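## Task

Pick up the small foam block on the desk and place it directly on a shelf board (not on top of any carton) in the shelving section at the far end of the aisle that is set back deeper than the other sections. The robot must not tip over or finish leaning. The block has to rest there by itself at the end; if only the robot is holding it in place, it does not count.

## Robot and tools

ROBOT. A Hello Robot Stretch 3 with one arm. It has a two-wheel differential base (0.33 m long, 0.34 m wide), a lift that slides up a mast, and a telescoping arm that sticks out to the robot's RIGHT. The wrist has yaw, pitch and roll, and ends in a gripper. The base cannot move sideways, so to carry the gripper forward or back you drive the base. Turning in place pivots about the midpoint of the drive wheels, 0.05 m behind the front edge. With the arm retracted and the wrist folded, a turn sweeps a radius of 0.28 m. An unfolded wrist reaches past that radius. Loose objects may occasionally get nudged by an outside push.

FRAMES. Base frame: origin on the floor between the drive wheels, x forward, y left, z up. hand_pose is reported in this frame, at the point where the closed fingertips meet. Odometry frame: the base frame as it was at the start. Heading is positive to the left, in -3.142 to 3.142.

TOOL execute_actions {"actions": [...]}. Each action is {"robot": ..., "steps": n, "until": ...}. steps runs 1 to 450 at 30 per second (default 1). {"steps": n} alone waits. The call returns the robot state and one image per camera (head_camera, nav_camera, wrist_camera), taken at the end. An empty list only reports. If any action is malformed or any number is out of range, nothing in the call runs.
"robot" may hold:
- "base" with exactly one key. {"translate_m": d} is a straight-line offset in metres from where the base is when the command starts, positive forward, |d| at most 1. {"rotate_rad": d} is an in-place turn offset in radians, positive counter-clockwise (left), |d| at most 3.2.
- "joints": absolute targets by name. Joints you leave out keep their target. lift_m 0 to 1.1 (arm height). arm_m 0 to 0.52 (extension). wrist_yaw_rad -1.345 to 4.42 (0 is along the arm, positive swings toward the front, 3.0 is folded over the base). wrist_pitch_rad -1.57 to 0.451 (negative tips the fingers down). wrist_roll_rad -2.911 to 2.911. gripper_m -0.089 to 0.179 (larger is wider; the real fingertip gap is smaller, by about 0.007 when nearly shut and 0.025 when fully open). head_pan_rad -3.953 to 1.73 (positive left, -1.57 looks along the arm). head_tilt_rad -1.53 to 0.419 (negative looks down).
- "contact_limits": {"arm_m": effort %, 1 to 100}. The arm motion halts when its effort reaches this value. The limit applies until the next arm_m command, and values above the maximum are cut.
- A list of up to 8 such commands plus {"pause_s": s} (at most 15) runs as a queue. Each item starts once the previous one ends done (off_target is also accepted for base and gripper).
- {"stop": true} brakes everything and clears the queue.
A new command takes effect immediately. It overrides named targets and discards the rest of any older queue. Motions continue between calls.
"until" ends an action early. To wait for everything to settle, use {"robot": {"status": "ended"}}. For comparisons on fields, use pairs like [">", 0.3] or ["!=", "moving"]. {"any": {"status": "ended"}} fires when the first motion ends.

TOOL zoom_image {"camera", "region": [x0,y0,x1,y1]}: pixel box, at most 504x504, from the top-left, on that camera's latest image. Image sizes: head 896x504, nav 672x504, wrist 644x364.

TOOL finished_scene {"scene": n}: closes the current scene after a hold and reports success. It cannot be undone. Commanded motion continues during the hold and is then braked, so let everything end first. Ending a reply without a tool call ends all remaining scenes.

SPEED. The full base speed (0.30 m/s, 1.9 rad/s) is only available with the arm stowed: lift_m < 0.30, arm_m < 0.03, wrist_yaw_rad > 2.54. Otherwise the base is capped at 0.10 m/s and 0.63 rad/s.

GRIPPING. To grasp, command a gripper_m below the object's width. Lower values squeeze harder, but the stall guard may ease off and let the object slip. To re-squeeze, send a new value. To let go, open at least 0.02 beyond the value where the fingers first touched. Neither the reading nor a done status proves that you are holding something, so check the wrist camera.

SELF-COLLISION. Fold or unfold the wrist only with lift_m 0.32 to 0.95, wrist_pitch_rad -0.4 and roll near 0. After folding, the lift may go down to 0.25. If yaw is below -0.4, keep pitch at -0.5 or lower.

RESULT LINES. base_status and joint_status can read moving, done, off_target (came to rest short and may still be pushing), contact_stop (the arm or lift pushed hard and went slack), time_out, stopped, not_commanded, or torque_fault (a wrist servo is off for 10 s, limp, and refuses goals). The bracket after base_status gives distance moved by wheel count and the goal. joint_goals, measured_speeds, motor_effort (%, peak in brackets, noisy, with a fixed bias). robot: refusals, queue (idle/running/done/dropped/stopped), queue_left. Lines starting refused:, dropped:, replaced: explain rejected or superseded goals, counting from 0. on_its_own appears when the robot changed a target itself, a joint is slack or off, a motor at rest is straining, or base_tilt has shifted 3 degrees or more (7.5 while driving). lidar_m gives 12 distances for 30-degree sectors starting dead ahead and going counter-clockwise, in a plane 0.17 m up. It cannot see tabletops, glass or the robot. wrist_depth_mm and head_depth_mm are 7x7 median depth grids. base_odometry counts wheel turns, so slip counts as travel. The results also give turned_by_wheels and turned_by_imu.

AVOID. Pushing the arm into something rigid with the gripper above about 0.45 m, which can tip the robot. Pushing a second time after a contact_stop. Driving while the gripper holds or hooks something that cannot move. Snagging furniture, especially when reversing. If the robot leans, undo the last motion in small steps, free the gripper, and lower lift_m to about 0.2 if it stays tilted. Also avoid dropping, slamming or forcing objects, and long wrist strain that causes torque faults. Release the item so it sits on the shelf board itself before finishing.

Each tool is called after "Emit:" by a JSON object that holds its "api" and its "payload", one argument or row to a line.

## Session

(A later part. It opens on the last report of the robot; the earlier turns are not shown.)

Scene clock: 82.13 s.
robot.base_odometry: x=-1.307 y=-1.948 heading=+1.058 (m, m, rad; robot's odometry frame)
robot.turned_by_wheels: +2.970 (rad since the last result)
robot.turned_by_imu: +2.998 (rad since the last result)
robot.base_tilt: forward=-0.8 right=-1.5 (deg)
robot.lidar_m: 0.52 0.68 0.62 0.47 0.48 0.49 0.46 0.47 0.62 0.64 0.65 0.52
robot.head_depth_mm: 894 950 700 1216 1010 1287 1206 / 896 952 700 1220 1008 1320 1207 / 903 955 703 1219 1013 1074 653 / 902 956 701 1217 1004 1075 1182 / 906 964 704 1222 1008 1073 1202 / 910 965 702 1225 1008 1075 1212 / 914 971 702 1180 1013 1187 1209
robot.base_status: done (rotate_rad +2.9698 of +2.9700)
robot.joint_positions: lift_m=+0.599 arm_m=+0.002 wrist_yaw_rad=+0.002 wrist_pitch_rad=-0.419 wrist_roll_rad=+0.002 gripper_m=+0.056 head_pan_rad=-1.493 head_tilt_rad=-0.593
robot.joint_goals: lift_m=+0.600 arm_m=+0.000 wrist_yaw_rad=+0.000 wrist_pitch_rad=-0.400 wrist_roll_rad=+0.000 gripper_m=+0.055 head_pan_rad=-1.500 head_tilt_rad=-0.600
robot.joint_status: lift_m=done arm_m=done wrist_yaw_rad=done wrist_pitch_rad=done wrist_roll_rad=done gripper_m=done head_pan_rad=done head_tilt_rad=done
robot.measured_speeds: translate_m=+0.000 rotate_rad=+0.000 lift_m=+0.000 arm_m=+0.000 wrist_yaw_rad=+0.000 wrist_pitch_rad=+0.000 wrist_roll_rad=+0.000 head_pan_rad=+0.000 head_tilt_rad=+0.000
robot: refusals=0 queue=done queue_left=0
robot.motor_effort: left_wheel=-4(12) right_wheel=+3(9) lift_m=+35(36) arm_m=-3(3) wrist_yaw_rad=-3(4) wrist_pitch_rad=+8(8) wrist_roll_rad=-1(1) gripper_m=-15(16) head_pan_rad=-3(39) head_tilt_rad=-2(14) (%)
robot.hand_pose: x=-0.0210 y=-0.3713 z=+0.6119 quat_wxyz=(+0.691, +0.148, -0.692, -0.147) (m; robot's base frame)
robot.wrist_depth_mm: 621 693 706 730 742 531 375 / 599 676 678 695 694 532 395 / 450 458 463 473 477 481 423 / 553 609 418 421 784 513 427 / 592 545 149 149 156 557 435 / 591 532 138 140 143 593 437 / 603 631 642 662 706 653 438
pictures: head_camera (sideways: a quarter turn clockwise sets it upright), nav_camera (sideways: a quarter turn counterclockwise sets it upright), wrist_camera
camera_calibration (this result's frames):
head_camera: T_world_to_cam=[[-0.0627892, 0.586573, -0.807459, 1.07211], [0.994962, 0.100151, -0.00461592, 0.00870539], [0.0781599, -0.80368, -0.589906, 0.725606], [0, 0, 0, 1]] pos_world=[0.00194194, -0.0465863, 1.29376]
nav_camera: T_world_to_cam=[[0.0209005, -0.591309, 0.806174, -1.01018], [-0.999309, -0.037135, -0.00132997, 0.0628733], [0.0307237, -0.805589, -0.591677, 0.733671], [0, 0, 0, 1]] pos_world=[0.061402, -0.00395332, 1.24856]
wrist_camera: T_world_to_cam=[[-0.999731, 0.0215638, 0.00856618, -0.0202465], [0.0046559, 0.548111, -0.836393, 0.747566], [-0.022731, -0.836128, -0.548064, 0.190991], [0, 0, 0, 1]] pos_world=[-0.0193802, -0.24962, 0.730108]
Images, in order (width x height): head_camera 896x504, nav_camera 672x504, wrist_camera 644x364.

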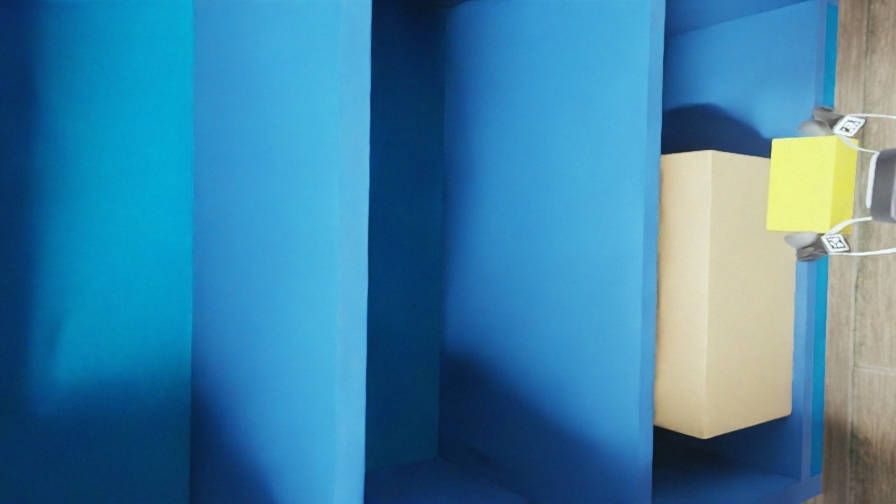

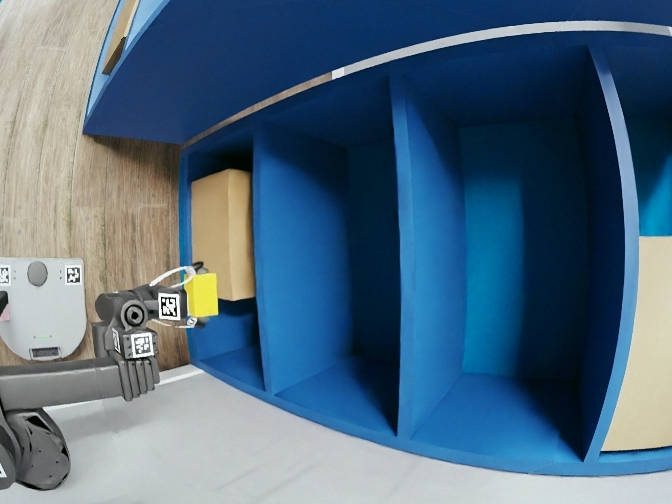

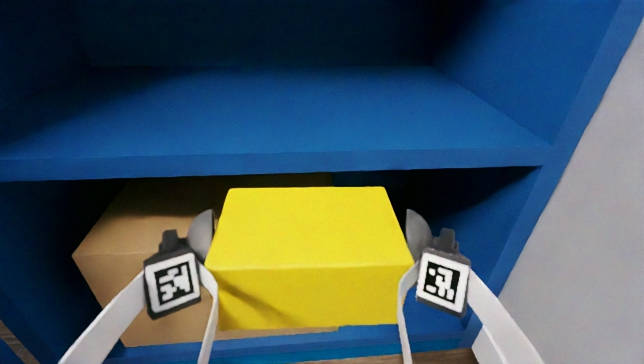

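Emit:
{"api": "execute_actions", "payload": {
  "actions": [
    {"robot": {"joints": {"arm_m": 0.40, "lift_m": 0.585}, "contact_limits": {"arm_m": 20}}, "steps": 300, "until": {"robot": {"status": "ended"}}}
  ]
}}

Scene clock: 88.03 s.
robot.base_odometry: x=-1.307 y=-1.948 heading=+1.058 (m, m, rad; robot's odometry frame)
robot.turned_by_wheels: +0.000 (rad since the last result)
robot.turned_by_imu: +0.001 (rad since the last result)
robot.base_tilt: forward=-0.8 right=-1.4 (deg)
robot.lidar_m: 0.52 0.68 0.62 0.47 0.48 0.48 0.46 0.47 0.62 0.64 0.65 0.52
robot.head_depth_mm: 895 951 700 1214 1005 1285 1205 / 896 952 701 1218 - 1315 1204 / 902 954 702 1211 - 1073 1194 / 906 958 701 1221 1008 1076 1197 / 907 959 702 1220 1011 1076 1208 / 912 961 700 1218 1008 1080 1208 / 916 968 703 1180 1011 1188 1210
robot.base_status: done (rotate_rad +2.9698 of +2.9700)
robot.joint_positions: lift_m=+0.586 arm_m=+0.400 wrist_yaw_rad=+0.001 wrist_pitch_rad=-0.419 wrist_roll_rad=+0.002 gripper_m=+0.056 head_pan_rad=-1.493 head_tilt_rad=-0.593
robot.joint_goals: lift_m=+0.585 arm_m=+0.400 wrist_yaw_rad=+0.000 wrist_pitch_rad=-0.400 wrist_roll_rad=+0.000 gripper_m=+0.055 head_pan_rad=-1.500 head_tilt_rad=-0.600
robot.joint_status: lift_m=done arm_m=done wrist_yaw_rad=done wrist_pitch_rad=done wrist_roll_rad=done gripper_m=done head_pan_rad=done head_tilt_rad=done
robot.measured_speeds: translate_m=+0.000 rotate_rad=+0.000 lift_m=+0.000 arm_m=+0.000 wrist_yaw_rad=+0.000 wrist_pitch_rad=+0.000 wrist_roll_rad=+0.000 head_pan_rad=+0.000 head_tilt_rad=+0.000
robot: refusals=0 queue=done queue_left=0
robot.motor_effort: left_wheel=-5(4) right_wheel=+3(3) lift_m=+13(33) arm_m=+1(1) wrist_yaw_rad=-1(3) wrist_pitch_rad=+8(8) wrist_roll_rad=-1(1) gripper_m=-15(16) head_pan_rad=-2(3) head_tilt_rad=-4(1) (%)
robot.contact_limits: arm_m 20 (drawing in: default 20, maximum 32; extending or still: default 25, maximum 42)
robot.hand_pose: x=-0.0212 y=-0.7690 z=+0.5981 quat_wxyz=(+0.691, +0.147, -0.692, -0.147) (m; robot's base frame)
robot.wrist_depth_mm: 354 364 373 381 392 403 352 / 387 400 408 421 431 437 350 / 410 418 429 432 443 447 352 / 319 321 328 328 332 337 325 / 257 258 149 150 157 269 271 / 216 225 137 141 143 225 227 / 190 185 184 184 188 193 194
pictures: head_camera (sideways: a quarter turn clockwise sets it upright), nav_camera (sideways: a quarter turn counterclockwise sets it upright), wrist_camera
camera_calibration (this result's frames):
head_camera: T_world_to_cam=[[-0.0627593, 0.586576, -0.807459, 1.07211], [0.994967, 0.1001, -0.00461592, 0.00870536], [0.0781189, -0.803684, -0.589906, 0.725606], [0, 0, 0, 1]] pos_world=[0.00193956, -0.0465861, 1.29376]
nav_camera: T_world_to_cam=[[0.0208703, -0.59131, 0.806174, -1.01018], [-0.999311, -0.037084, -0.00132998, 0.0628733], [0.0306826, -0.805591, -0.591677, 0.733672], [0, 0, 0, 1]] pos_world=[0.0614018, -0.00395615, 1.24856]
wrist_camera: T_world_to_cam=[[-0.999704, 0.0227812, 0.00856943, -0.0108893], [0.00532369, 0.548211, -0.836323, 0.954037], [-0.0237503, -0.836029, -0.54817, -0.149061], [0, 0, 0, 1]] pos_world=[-0.0195054, -0.647385, 0.716266]
Images, in order (width x height): head_camera 896x504, nav_camera 672x504, wrist_camera 644x364.

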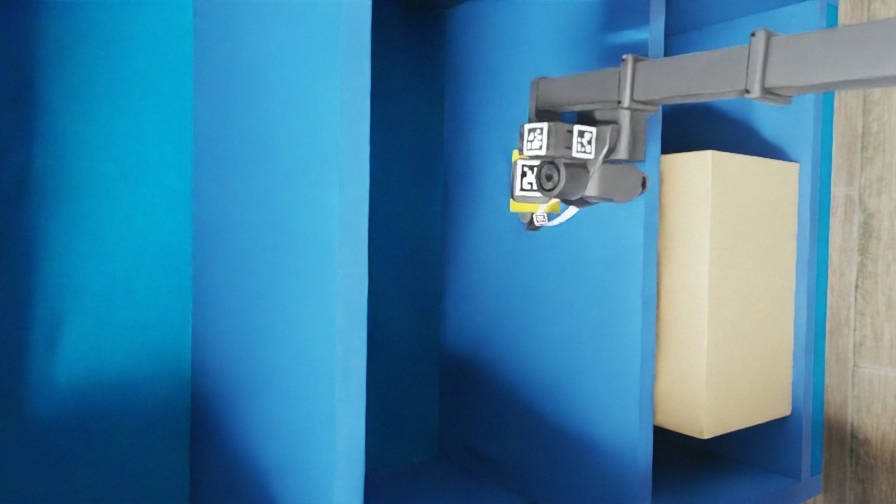

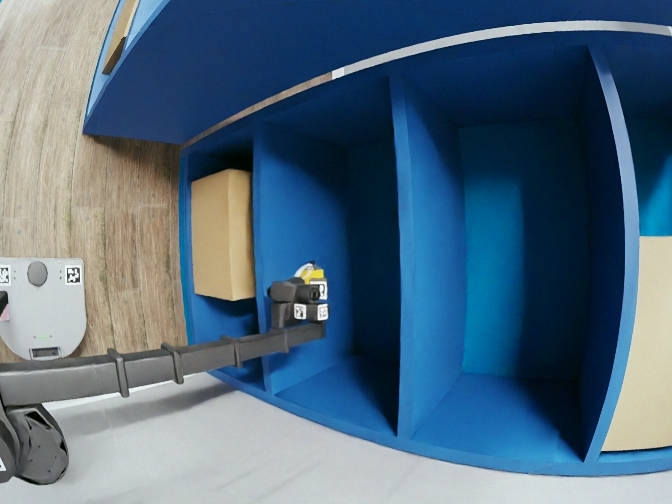

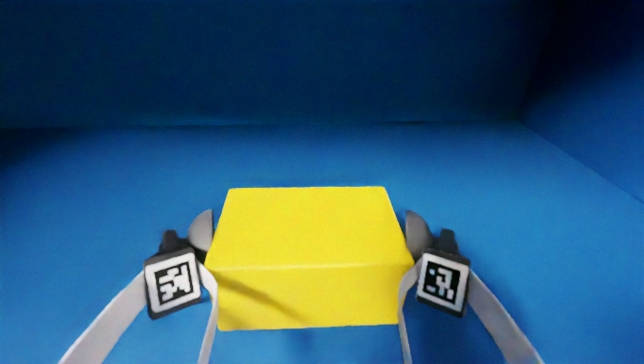

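Emit:
{"api": "execute_actions", "payload": {
  "actions": [
    {"robot": {"joints": {"lift_m": 0.556}}, "steps": 100, "until": {"robot": {"status": "ended"}}}
  ]
}}

Scene clock: 89.30 s.
robot.base_odometry: x=-1.307 y=-1.948 heading=+1.058 (m, m, rad; robot's odometry frame)
robot.turned_by_wheels: +0.000 (rad since the last result)
robot.turned_by_imu: +0.000 (rad since the last result)
robot.base_tilt: forward=-0.8 right=-1.3 (deg)
robot.lidar_m: 0.52 0.68 0.62 0.47 0.48 0.49 0.46 0.47 0.61 0.64 0.66 0.52
robot.head_depth_mm: 895 949 701 1228 1012 1291 1210 / 900 948 700 1219 1071 1322 1208 / 898 956 700 1216 1102 1089 1193 / 906 956 701 1218 1005 1071 1205 / 904 960 700 1214 1010 1082 1211 / 910 965 704 1222 1013 1078 1210 / 913 966 702 1178 1010 1190 1210
robot.base_status: done (rotate_rad +2.9698 of +2.9700)
robot.joint_positions: lift_m=+0.557 arm_m=+0.400 wrist_yaw_rad=+0.001 wrist_pitch_rad=-0.419 wrist_roll_rad=+0.002 gripper_m=+0.056 head_pan_rad=-1.493 head_tilt_rad=-0.593
robot.joint_goals: lift_m=+0.556 arm_m=+0.400 wrist_yaw_rad=+0.000 wrist_pitch_rad=-0.400 wrist_roll_rad=+0.000 gripper_m=+0.055 head_pan_rad=-1.500 head_tilt_rad=-0.600
robot.joint_status: lift_m=done arm_m=done wrist_yaw_rad=done wrist_pitch_rad=done wrist_roll_rad=done gripper_m=done head_pan_rad=done head_tilt_rad=done
robot.measured_speeds: translate_m=+0.000 rotate_rad=+0.000 lift_m=+0.000 arm_m=+0.000 wrist_yaw_rad=+0.000 wrist_pitch_rad=+0.000 wrist_roll_rad=+0.000 head_pan_rad=+0.000 head_tilt_rad=+0.000
robot: refusals=0 queue=done queue_left=0
robot.motor_effort: left_wheel=-4(4) right_wheel=+2(3) lift_m=+13(12) arm_m=+1(1) wrist_yaw_rad=-2(1) wrist_pitch_rad=+8(8) wrist_roll_rad=-1(1) gripper_m=-16(17) head_pan_rad=-3(3) head_tilt_rad=-3(3) (%)
robot.contact_limits: arm_m 20 (drawing in: default 20, maximum 32; extending or still: default 25, maximum 42)
robot.hand_pose: x=-0.0212 y=-0.7690 z=+0.5691 quat_wxyz=(+0.691, +0.147, -0.692, -0.147) (m; robot's base frame)
robot.wrist_depth_mm: 357 367 377 388 393 407 350 / 386 400 405 419 427 434 352 / 349 354 361 368 369 377 340 / 268 270 274 277 282 285 287 / 218 219 148 150 156 228 230 / 183 189 138 140 143 190 191 / 162 156 155 156 159 163 163
pictures: head_camera (sideways: a quarter turn clockwise sets it upright), nav_camera (sideways: a quarter turn counterclockwise sets it upright), wrist_camera
camera_calibration (this result's frames):
head_camera: T_world_to_cam=[[-0.0627595, 0.586576, -0.807459, 1.07211], [0.994967, 0.1001, -0.00461592, 0.00870536], [0.0781192, -0.803684, -0.589906, 0.725606], [0, 0, 0, 1]] pos_world=[0.00193958, -0.0465861, 1.29376]
nav_camera: T_world_to_cam=[[0.0208706, -0.59131, 0.806174, -1.01018], [-0.999311, -0.0370844, -0.00132998, 0.0628733], [0.0306829, -0.805591, -0.591677, 0.733671], [0, 0, 0, 1]] pos_world=[0.0614018, -0.00395613, 1.24856]
wrist_camera: T_world_to_cam=[[-0.999704, 0.0227809, 0.00856952, -0.0106409], [0.00532344, 0.548211, -0.836323, 0.929778], [-0.0237501, -0.83603, -0.54817, -0.164965], [0, 0, 0, 1]] pos_world=[-0.0195053, -0.647388, 0.687257]
Images, in order (width x height): head_camera 896x504, nav_camera 672x504, wrist_camera 644x364.

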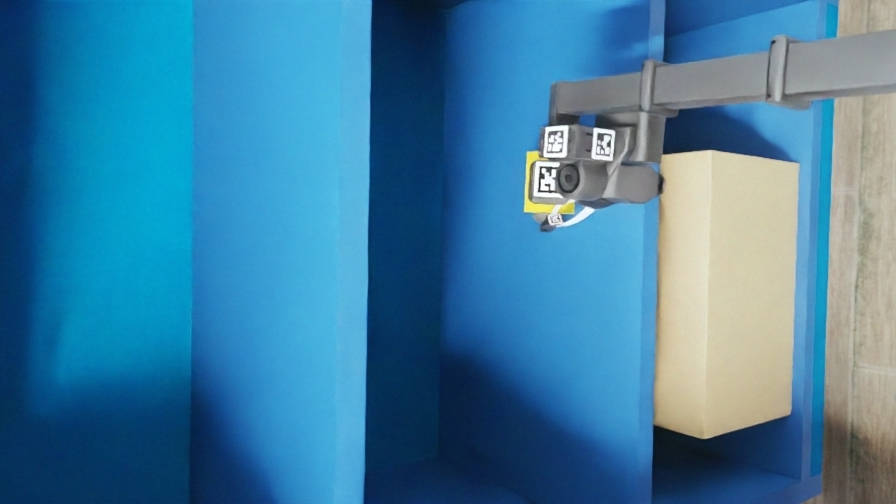

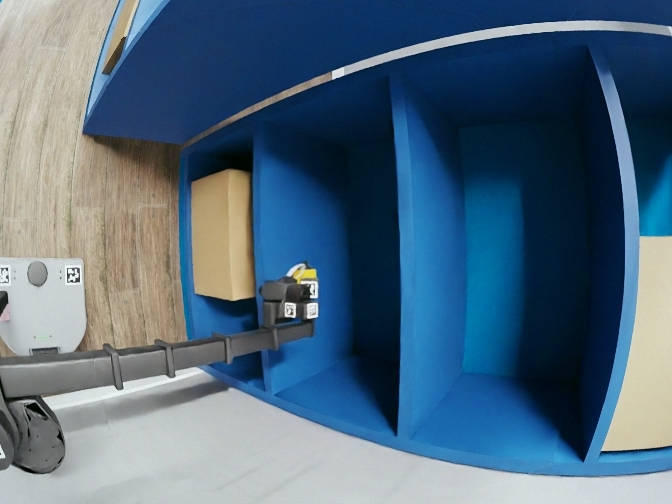

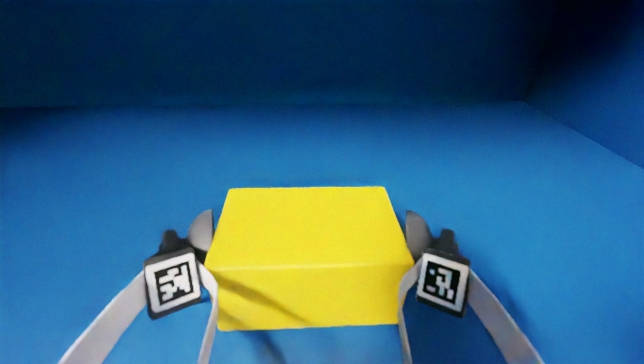

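Emit:
{"api": "execute_actions", "payload": {
  "actions": [
    {"robot": [{"joints": {"lift_m": 0.551}}, {"joints": {"gripper_m": 0.17}}], "steps": 150, "until": {"robot": {"status": "ended"}}}
  ]
}}

Scene clock: 91.73 s.
robot.base_odometry: x=-1.307 y=-1.948 heading=+1.058 (m, m, rad; robot's odometry frame)
robot.turned_by_wheels: +0.000 (rad since the last result)
robot.turned_by_imu: +0.001 (rad since the last result)
robot.base_tilt: forward=-0.8 right=-1.3 (deg)
robot.lidar_m: 0.52 0.68 0.63 0.47 0.48 0.49 0.46 0.47 0.61 0.64 0.65 0.52
robot.head_depth_mm: 892 946 699 1217 1009 1285 1215 / 897 949 700 1218 1070 1321 1200 / 899 957 701 1219 1070 1089 1199 / 903 957 701 1216 1011 1078 1206 / 904 960 702 1218 1007 1074 1210 / 909 962 703 1227 1011 1077 1205 / 911 965 702 1179 1013 1191 1211
robot.base_status: done (rotate_rad +2.9698 of +2.9700)
robot.joint_positions: lift_m=+0.552 arm_m=+0.400 wrist_yaw_rad=+0.001 wrist_pitch_rad=-0.419 wrist_roll_rad=+0.002 gripper_m=+0.170 head_pan_rad=-1.493 head_tilt_rad=-0.593
robot.joint_goals: lift_m=+0.551 arm_m=+0.400 wrist_yaw_rad=+0.000 wrist_pitch_rad=-0.400 wrist_roll_rad=+0.000 gripper_m=+0.170 head_pan_rad=-1.500 head_tilt_rad=-0.600
robot.joint_status: lift_m=done arm_m=done wrist_yaw_rad=done wrist_pitch_rad=done wrist_roll_rad=done gripper_m=done head_pan_rad=done head_tilt_rad=done
robot.measured_speeds: translate_m=+0.000 rotate_rad=+0.000 lift_m=+0.000 arm_m=+0.000 wrist_yaw_rad=+0.000 wrist_pitch_rad=+0.000 wrist_roll_rad=+0.000 head_pan_rad=+0.000 head_tilt_rad=+0.000
robot: refusals=0 queue=done queue_left=0
robot.motor_effort: left_wheel=-4(4) right_wheel=+3(3) lift_m=+13(16) arm_m=+1(1) wrist_yaw_rad=-2(2) wrist_pitch_rad=+8(8) wrist_roll_rad=-1(1) gripper_m=+0(83) head_pan_rad=-3(3) head_tilt_rad=-3(2) (%)
robot.contact_limits: arm_m 20 (drawing in: default 20, maximum 32; extending or still: default 25, maximum 42)
robot.hand_pose: x=-0.0212 y=-0.7690 z=+0.5641 quat_wxyz=(+0.691, +0.147, -0.692, -0.147) (m; robot's base frame)
robot.wrist_depth_mm: 359 366 376 387 395 405 348 / 387 396 408 417 430 440 352 / 341 342 350 355 360 364 337 / 260 263 265 268 269 274 280 / 211 215 156 151 209 230 222 / - 178 145 144 171 - 185 / 148 153 154 155 156 157 159
pictures: head_camera (sideways: a quarter turn clockwise sets it upright), nav_camera (sideways: a quarter turn counterclockwise sets it upright), wrist_camera
camera_calibration (this result's frames):
head_camera: T_world_to_cam=[[-0.0627593, 0.586577, -0.807458, 1.07211], [0.994967, 0.1001, -0.00461592, 0.00870536], [0.078119, -0.803684, -0.589906, 0.725606], [0, 0, 0, 1]] pos_world=[0.00193957, -0.0465861, 1.29376]
nav_camera: T_world_to_cam=[[0.0208704, -0.59131, 0.806174, -1.01018], [-0.999311, -0.0370841, -0.00132997, 0.0628733], [0.0306827, -0.805591, -0.591677, 0.733672], [0, 0, 0, 1]] pos_world=[0.0614018, -0.00395614, 1.24856]
wrist_camera: T_world_to_cam=[[-0.999704, 0.0227832, 0.00856973, -0.010597], [0.00532496, 0.548226, -0.836313, 0.925603], [-0.0237521, -0.83602, -0.548185, -0.167688], [0, 0, 0, 1]] pos_world=[-0.0195056, -0.647389, 0.682261]
Images, in order (width x height): head_camera 896x504, nav_camera 672x504, wrist_camera 644x364.

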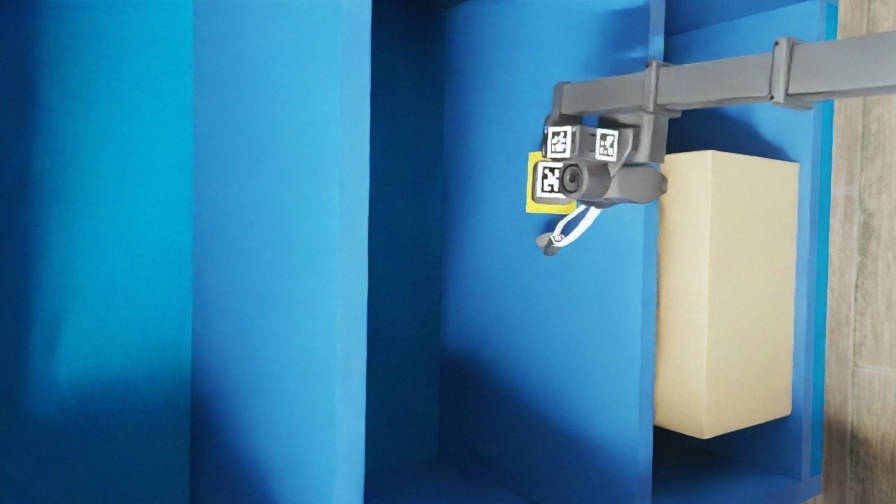

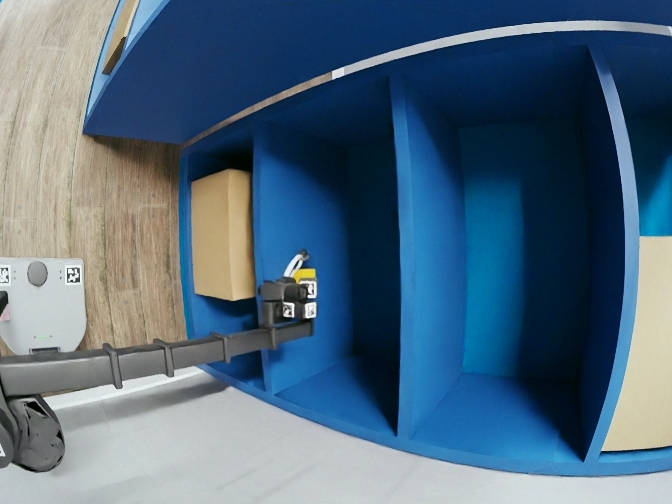

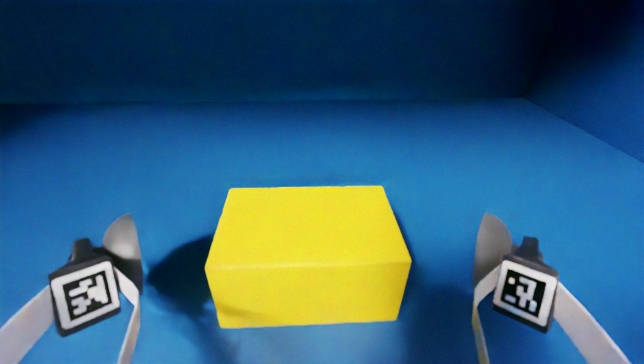

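Emit:
{"api": "execute_actions", "payload": {
  "actions": [
    {"robot": {"joints": {"lift_m": 0.6, "arm_m": 0.27}}, "steps": 150, "until": {"robot": {"status": "ended"}}}
  ]
}}

Scene clock: 94.20 s.
robot.base_odometry: x=-1.307 y=-1.948 heading=+1.058 (m, m, rad; robot's odometry frame)
robot.turned_by_wheels: +0.000 (rad since the last result)
robot.turned_by_imu: +0.001 (rad since the last result)
robot.base_tilt: forward=-0.7 right=-1.4 (deg)
robot.lidar_m: 0.52 0.68 0.62 0.47 0.48 0.49 0.46 0.47 0.61 0.64 0.65 0.52
robot.head_depth_mm: 891 950 698 1217 1004 1264 1203 / 900 948 700 1219 1041 - 1201 / 900 953 701 1219 1009 - 1193 / 907 959 703 1220 1012 1074 1199 / 905 959 702 1216 1008 1070 1206 / 911 959 704 1224 1010 1075 1211 / 917 965 703 1185 1010 1188 1211
robot.base_status: done (rotate_rad +2.9698 of +2.9700)
robot.joint_positions: lift_m=+0.599 arm_m=+0.270 wrist_yaw_rad=+0.001 wrist_pitch_rad=-0.418 wrist_roll_rad=+0.002 gripper_m=+0.170 head_pan_rad=-1.493 head_tilt_rad=-0.593
robot.joint_goals: lift_m=+0.600 arm_m=+0.270 wrist_yaw_rad=+0.000 wrist_pitch_rad=-0.400 wrist_roll_rad=+0.000 gripper_m=+0.170 head_pan_rad=-1.500 head_tilt_rad=-0.600
robot.joint_status: lift_m=done arm_m=done wrist_yaw_rad=done wrist_pitch_rad=done wrist_roll_rad=done gripper_m=done head_pan_rad=done head_tilt_rad=done
robot.measured_speeds: translate_m=+0.000 rotate_rad=+0.000 lift_m=+0.000 arm_m=+0.000 wrist_yaw_rad=+0.000 wrist_pitch_rad=+0.000 wrist_roll_rad=+0.000 head_pan_rad=+0.000 head_tilt_rad=+0.000
robot: refusals=0 queue=done queue_left=0
robot.motor_effort: left_wheel=-4(4) right_wheel=+3(3) lift_m=+34(34) arm_m=-3(3) wrist_yaw_rad=-2(2) wrist_pitch_rad=+8(8) wrist_roll_rad=-1(2) gripper_m=+0(0) head_pan_rad=-4(3) head_tilt_rad=-2(2) (%)
robot.hand_pose: x=-0.0212 y=-0.6395 z=+0.6120 quat_wxyz=(+0.691, +0.147, -0.692, -0.147) (m; robot's base frame)
robot.wrist_depth_mm: 465 475 490 499 512 501 358 / 499 519 526 540 560 509 358 / 448 459 457 471 479 456 362 / 342 347 347 280 360 361 348 / 278 285 281 284 287 302 292 / - 234 236 238 239 - 244 / 194 202 204 205 208 214 222
pictures: head_camera (sideways: a quarter turn clockwise sets it upright), nav_camera (sideways: a quarter turn counterclockwise sets it upright), wrist_camera
camera_calibration (this result's frames):
head_camera: T_world_to_cam=[[-0.0627595, 0.586576, -0.807459, 1.07211], [0.994967, 0.1001, -0.00461592, 0.00870536], [0.0781193, -0.803684, -0.589906, 0.725606], [0, 0, 0, 1]] pos_world=[0.00193959, -0.0465861, 1.29376]
nav_camera: T_world_to_cam=[[0.0208706, -0.59131, 0.806174, -1.01018], [-0.999311, -0.0370845, -0.00132998, 0.0628733], [0.030683, -0.805591, -0.591677, 0.733671], [0, 0, 0, 1]] pos_world=[0.0614018, -0.00395613, 1.24856]
wrist_camera: T_world_to_cam=[[-0.999704, 0.0227858, 0.00856246, -0.0139514], [0.00532484, 0.547959, -0.836488, 0.894626], [-0.0237519, -0.836195, -0.547918, -0.0334527], [0, 0, 0, 1]] pos_world=[-0.0195055, -0.517873, 0.730134]
Images, in order (width x height): head_camera 896x504, nav_camera 672x504, wrist_camera 644x364.

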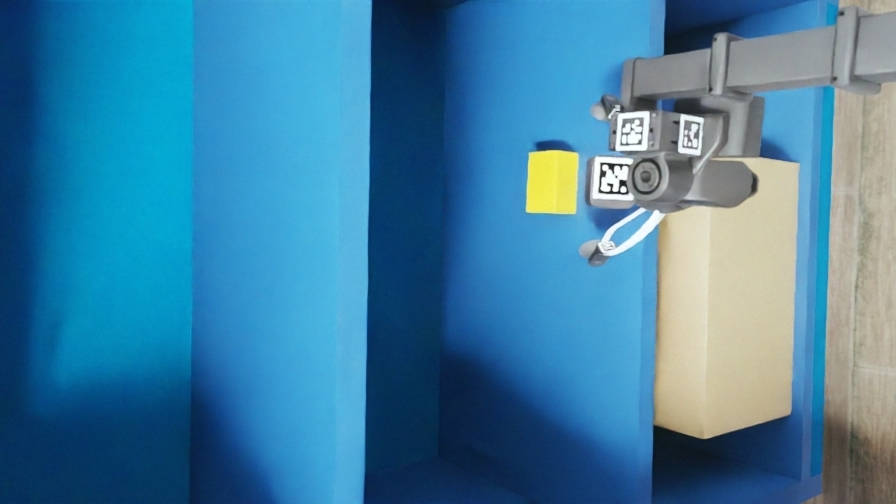

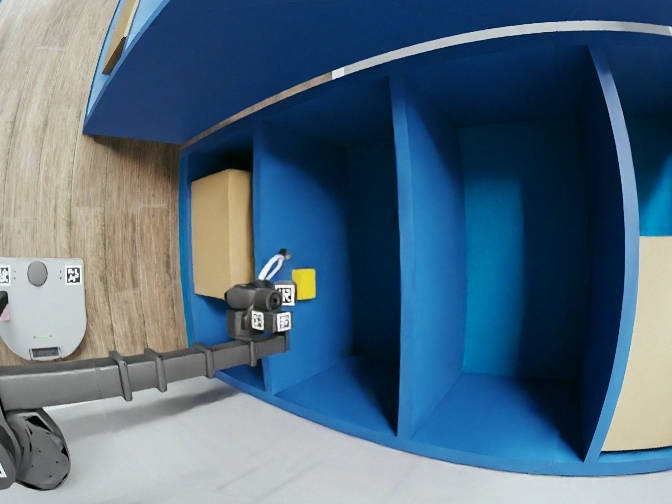

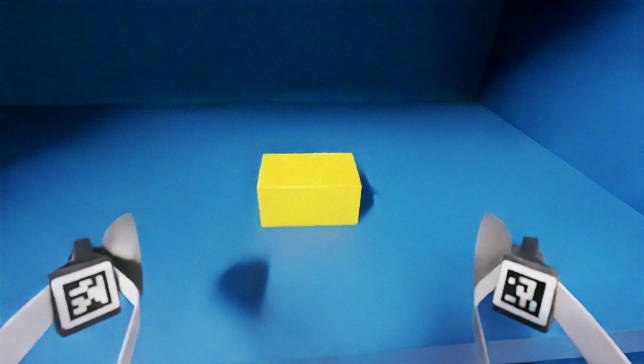

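The block is resting on the recessed section's shelf, clear of the gripper, and the robot is upright and still.

Emit:
{"api": "finished_scene", "payload": {
  "scene": 2
}}

The scene is finished: the task was done.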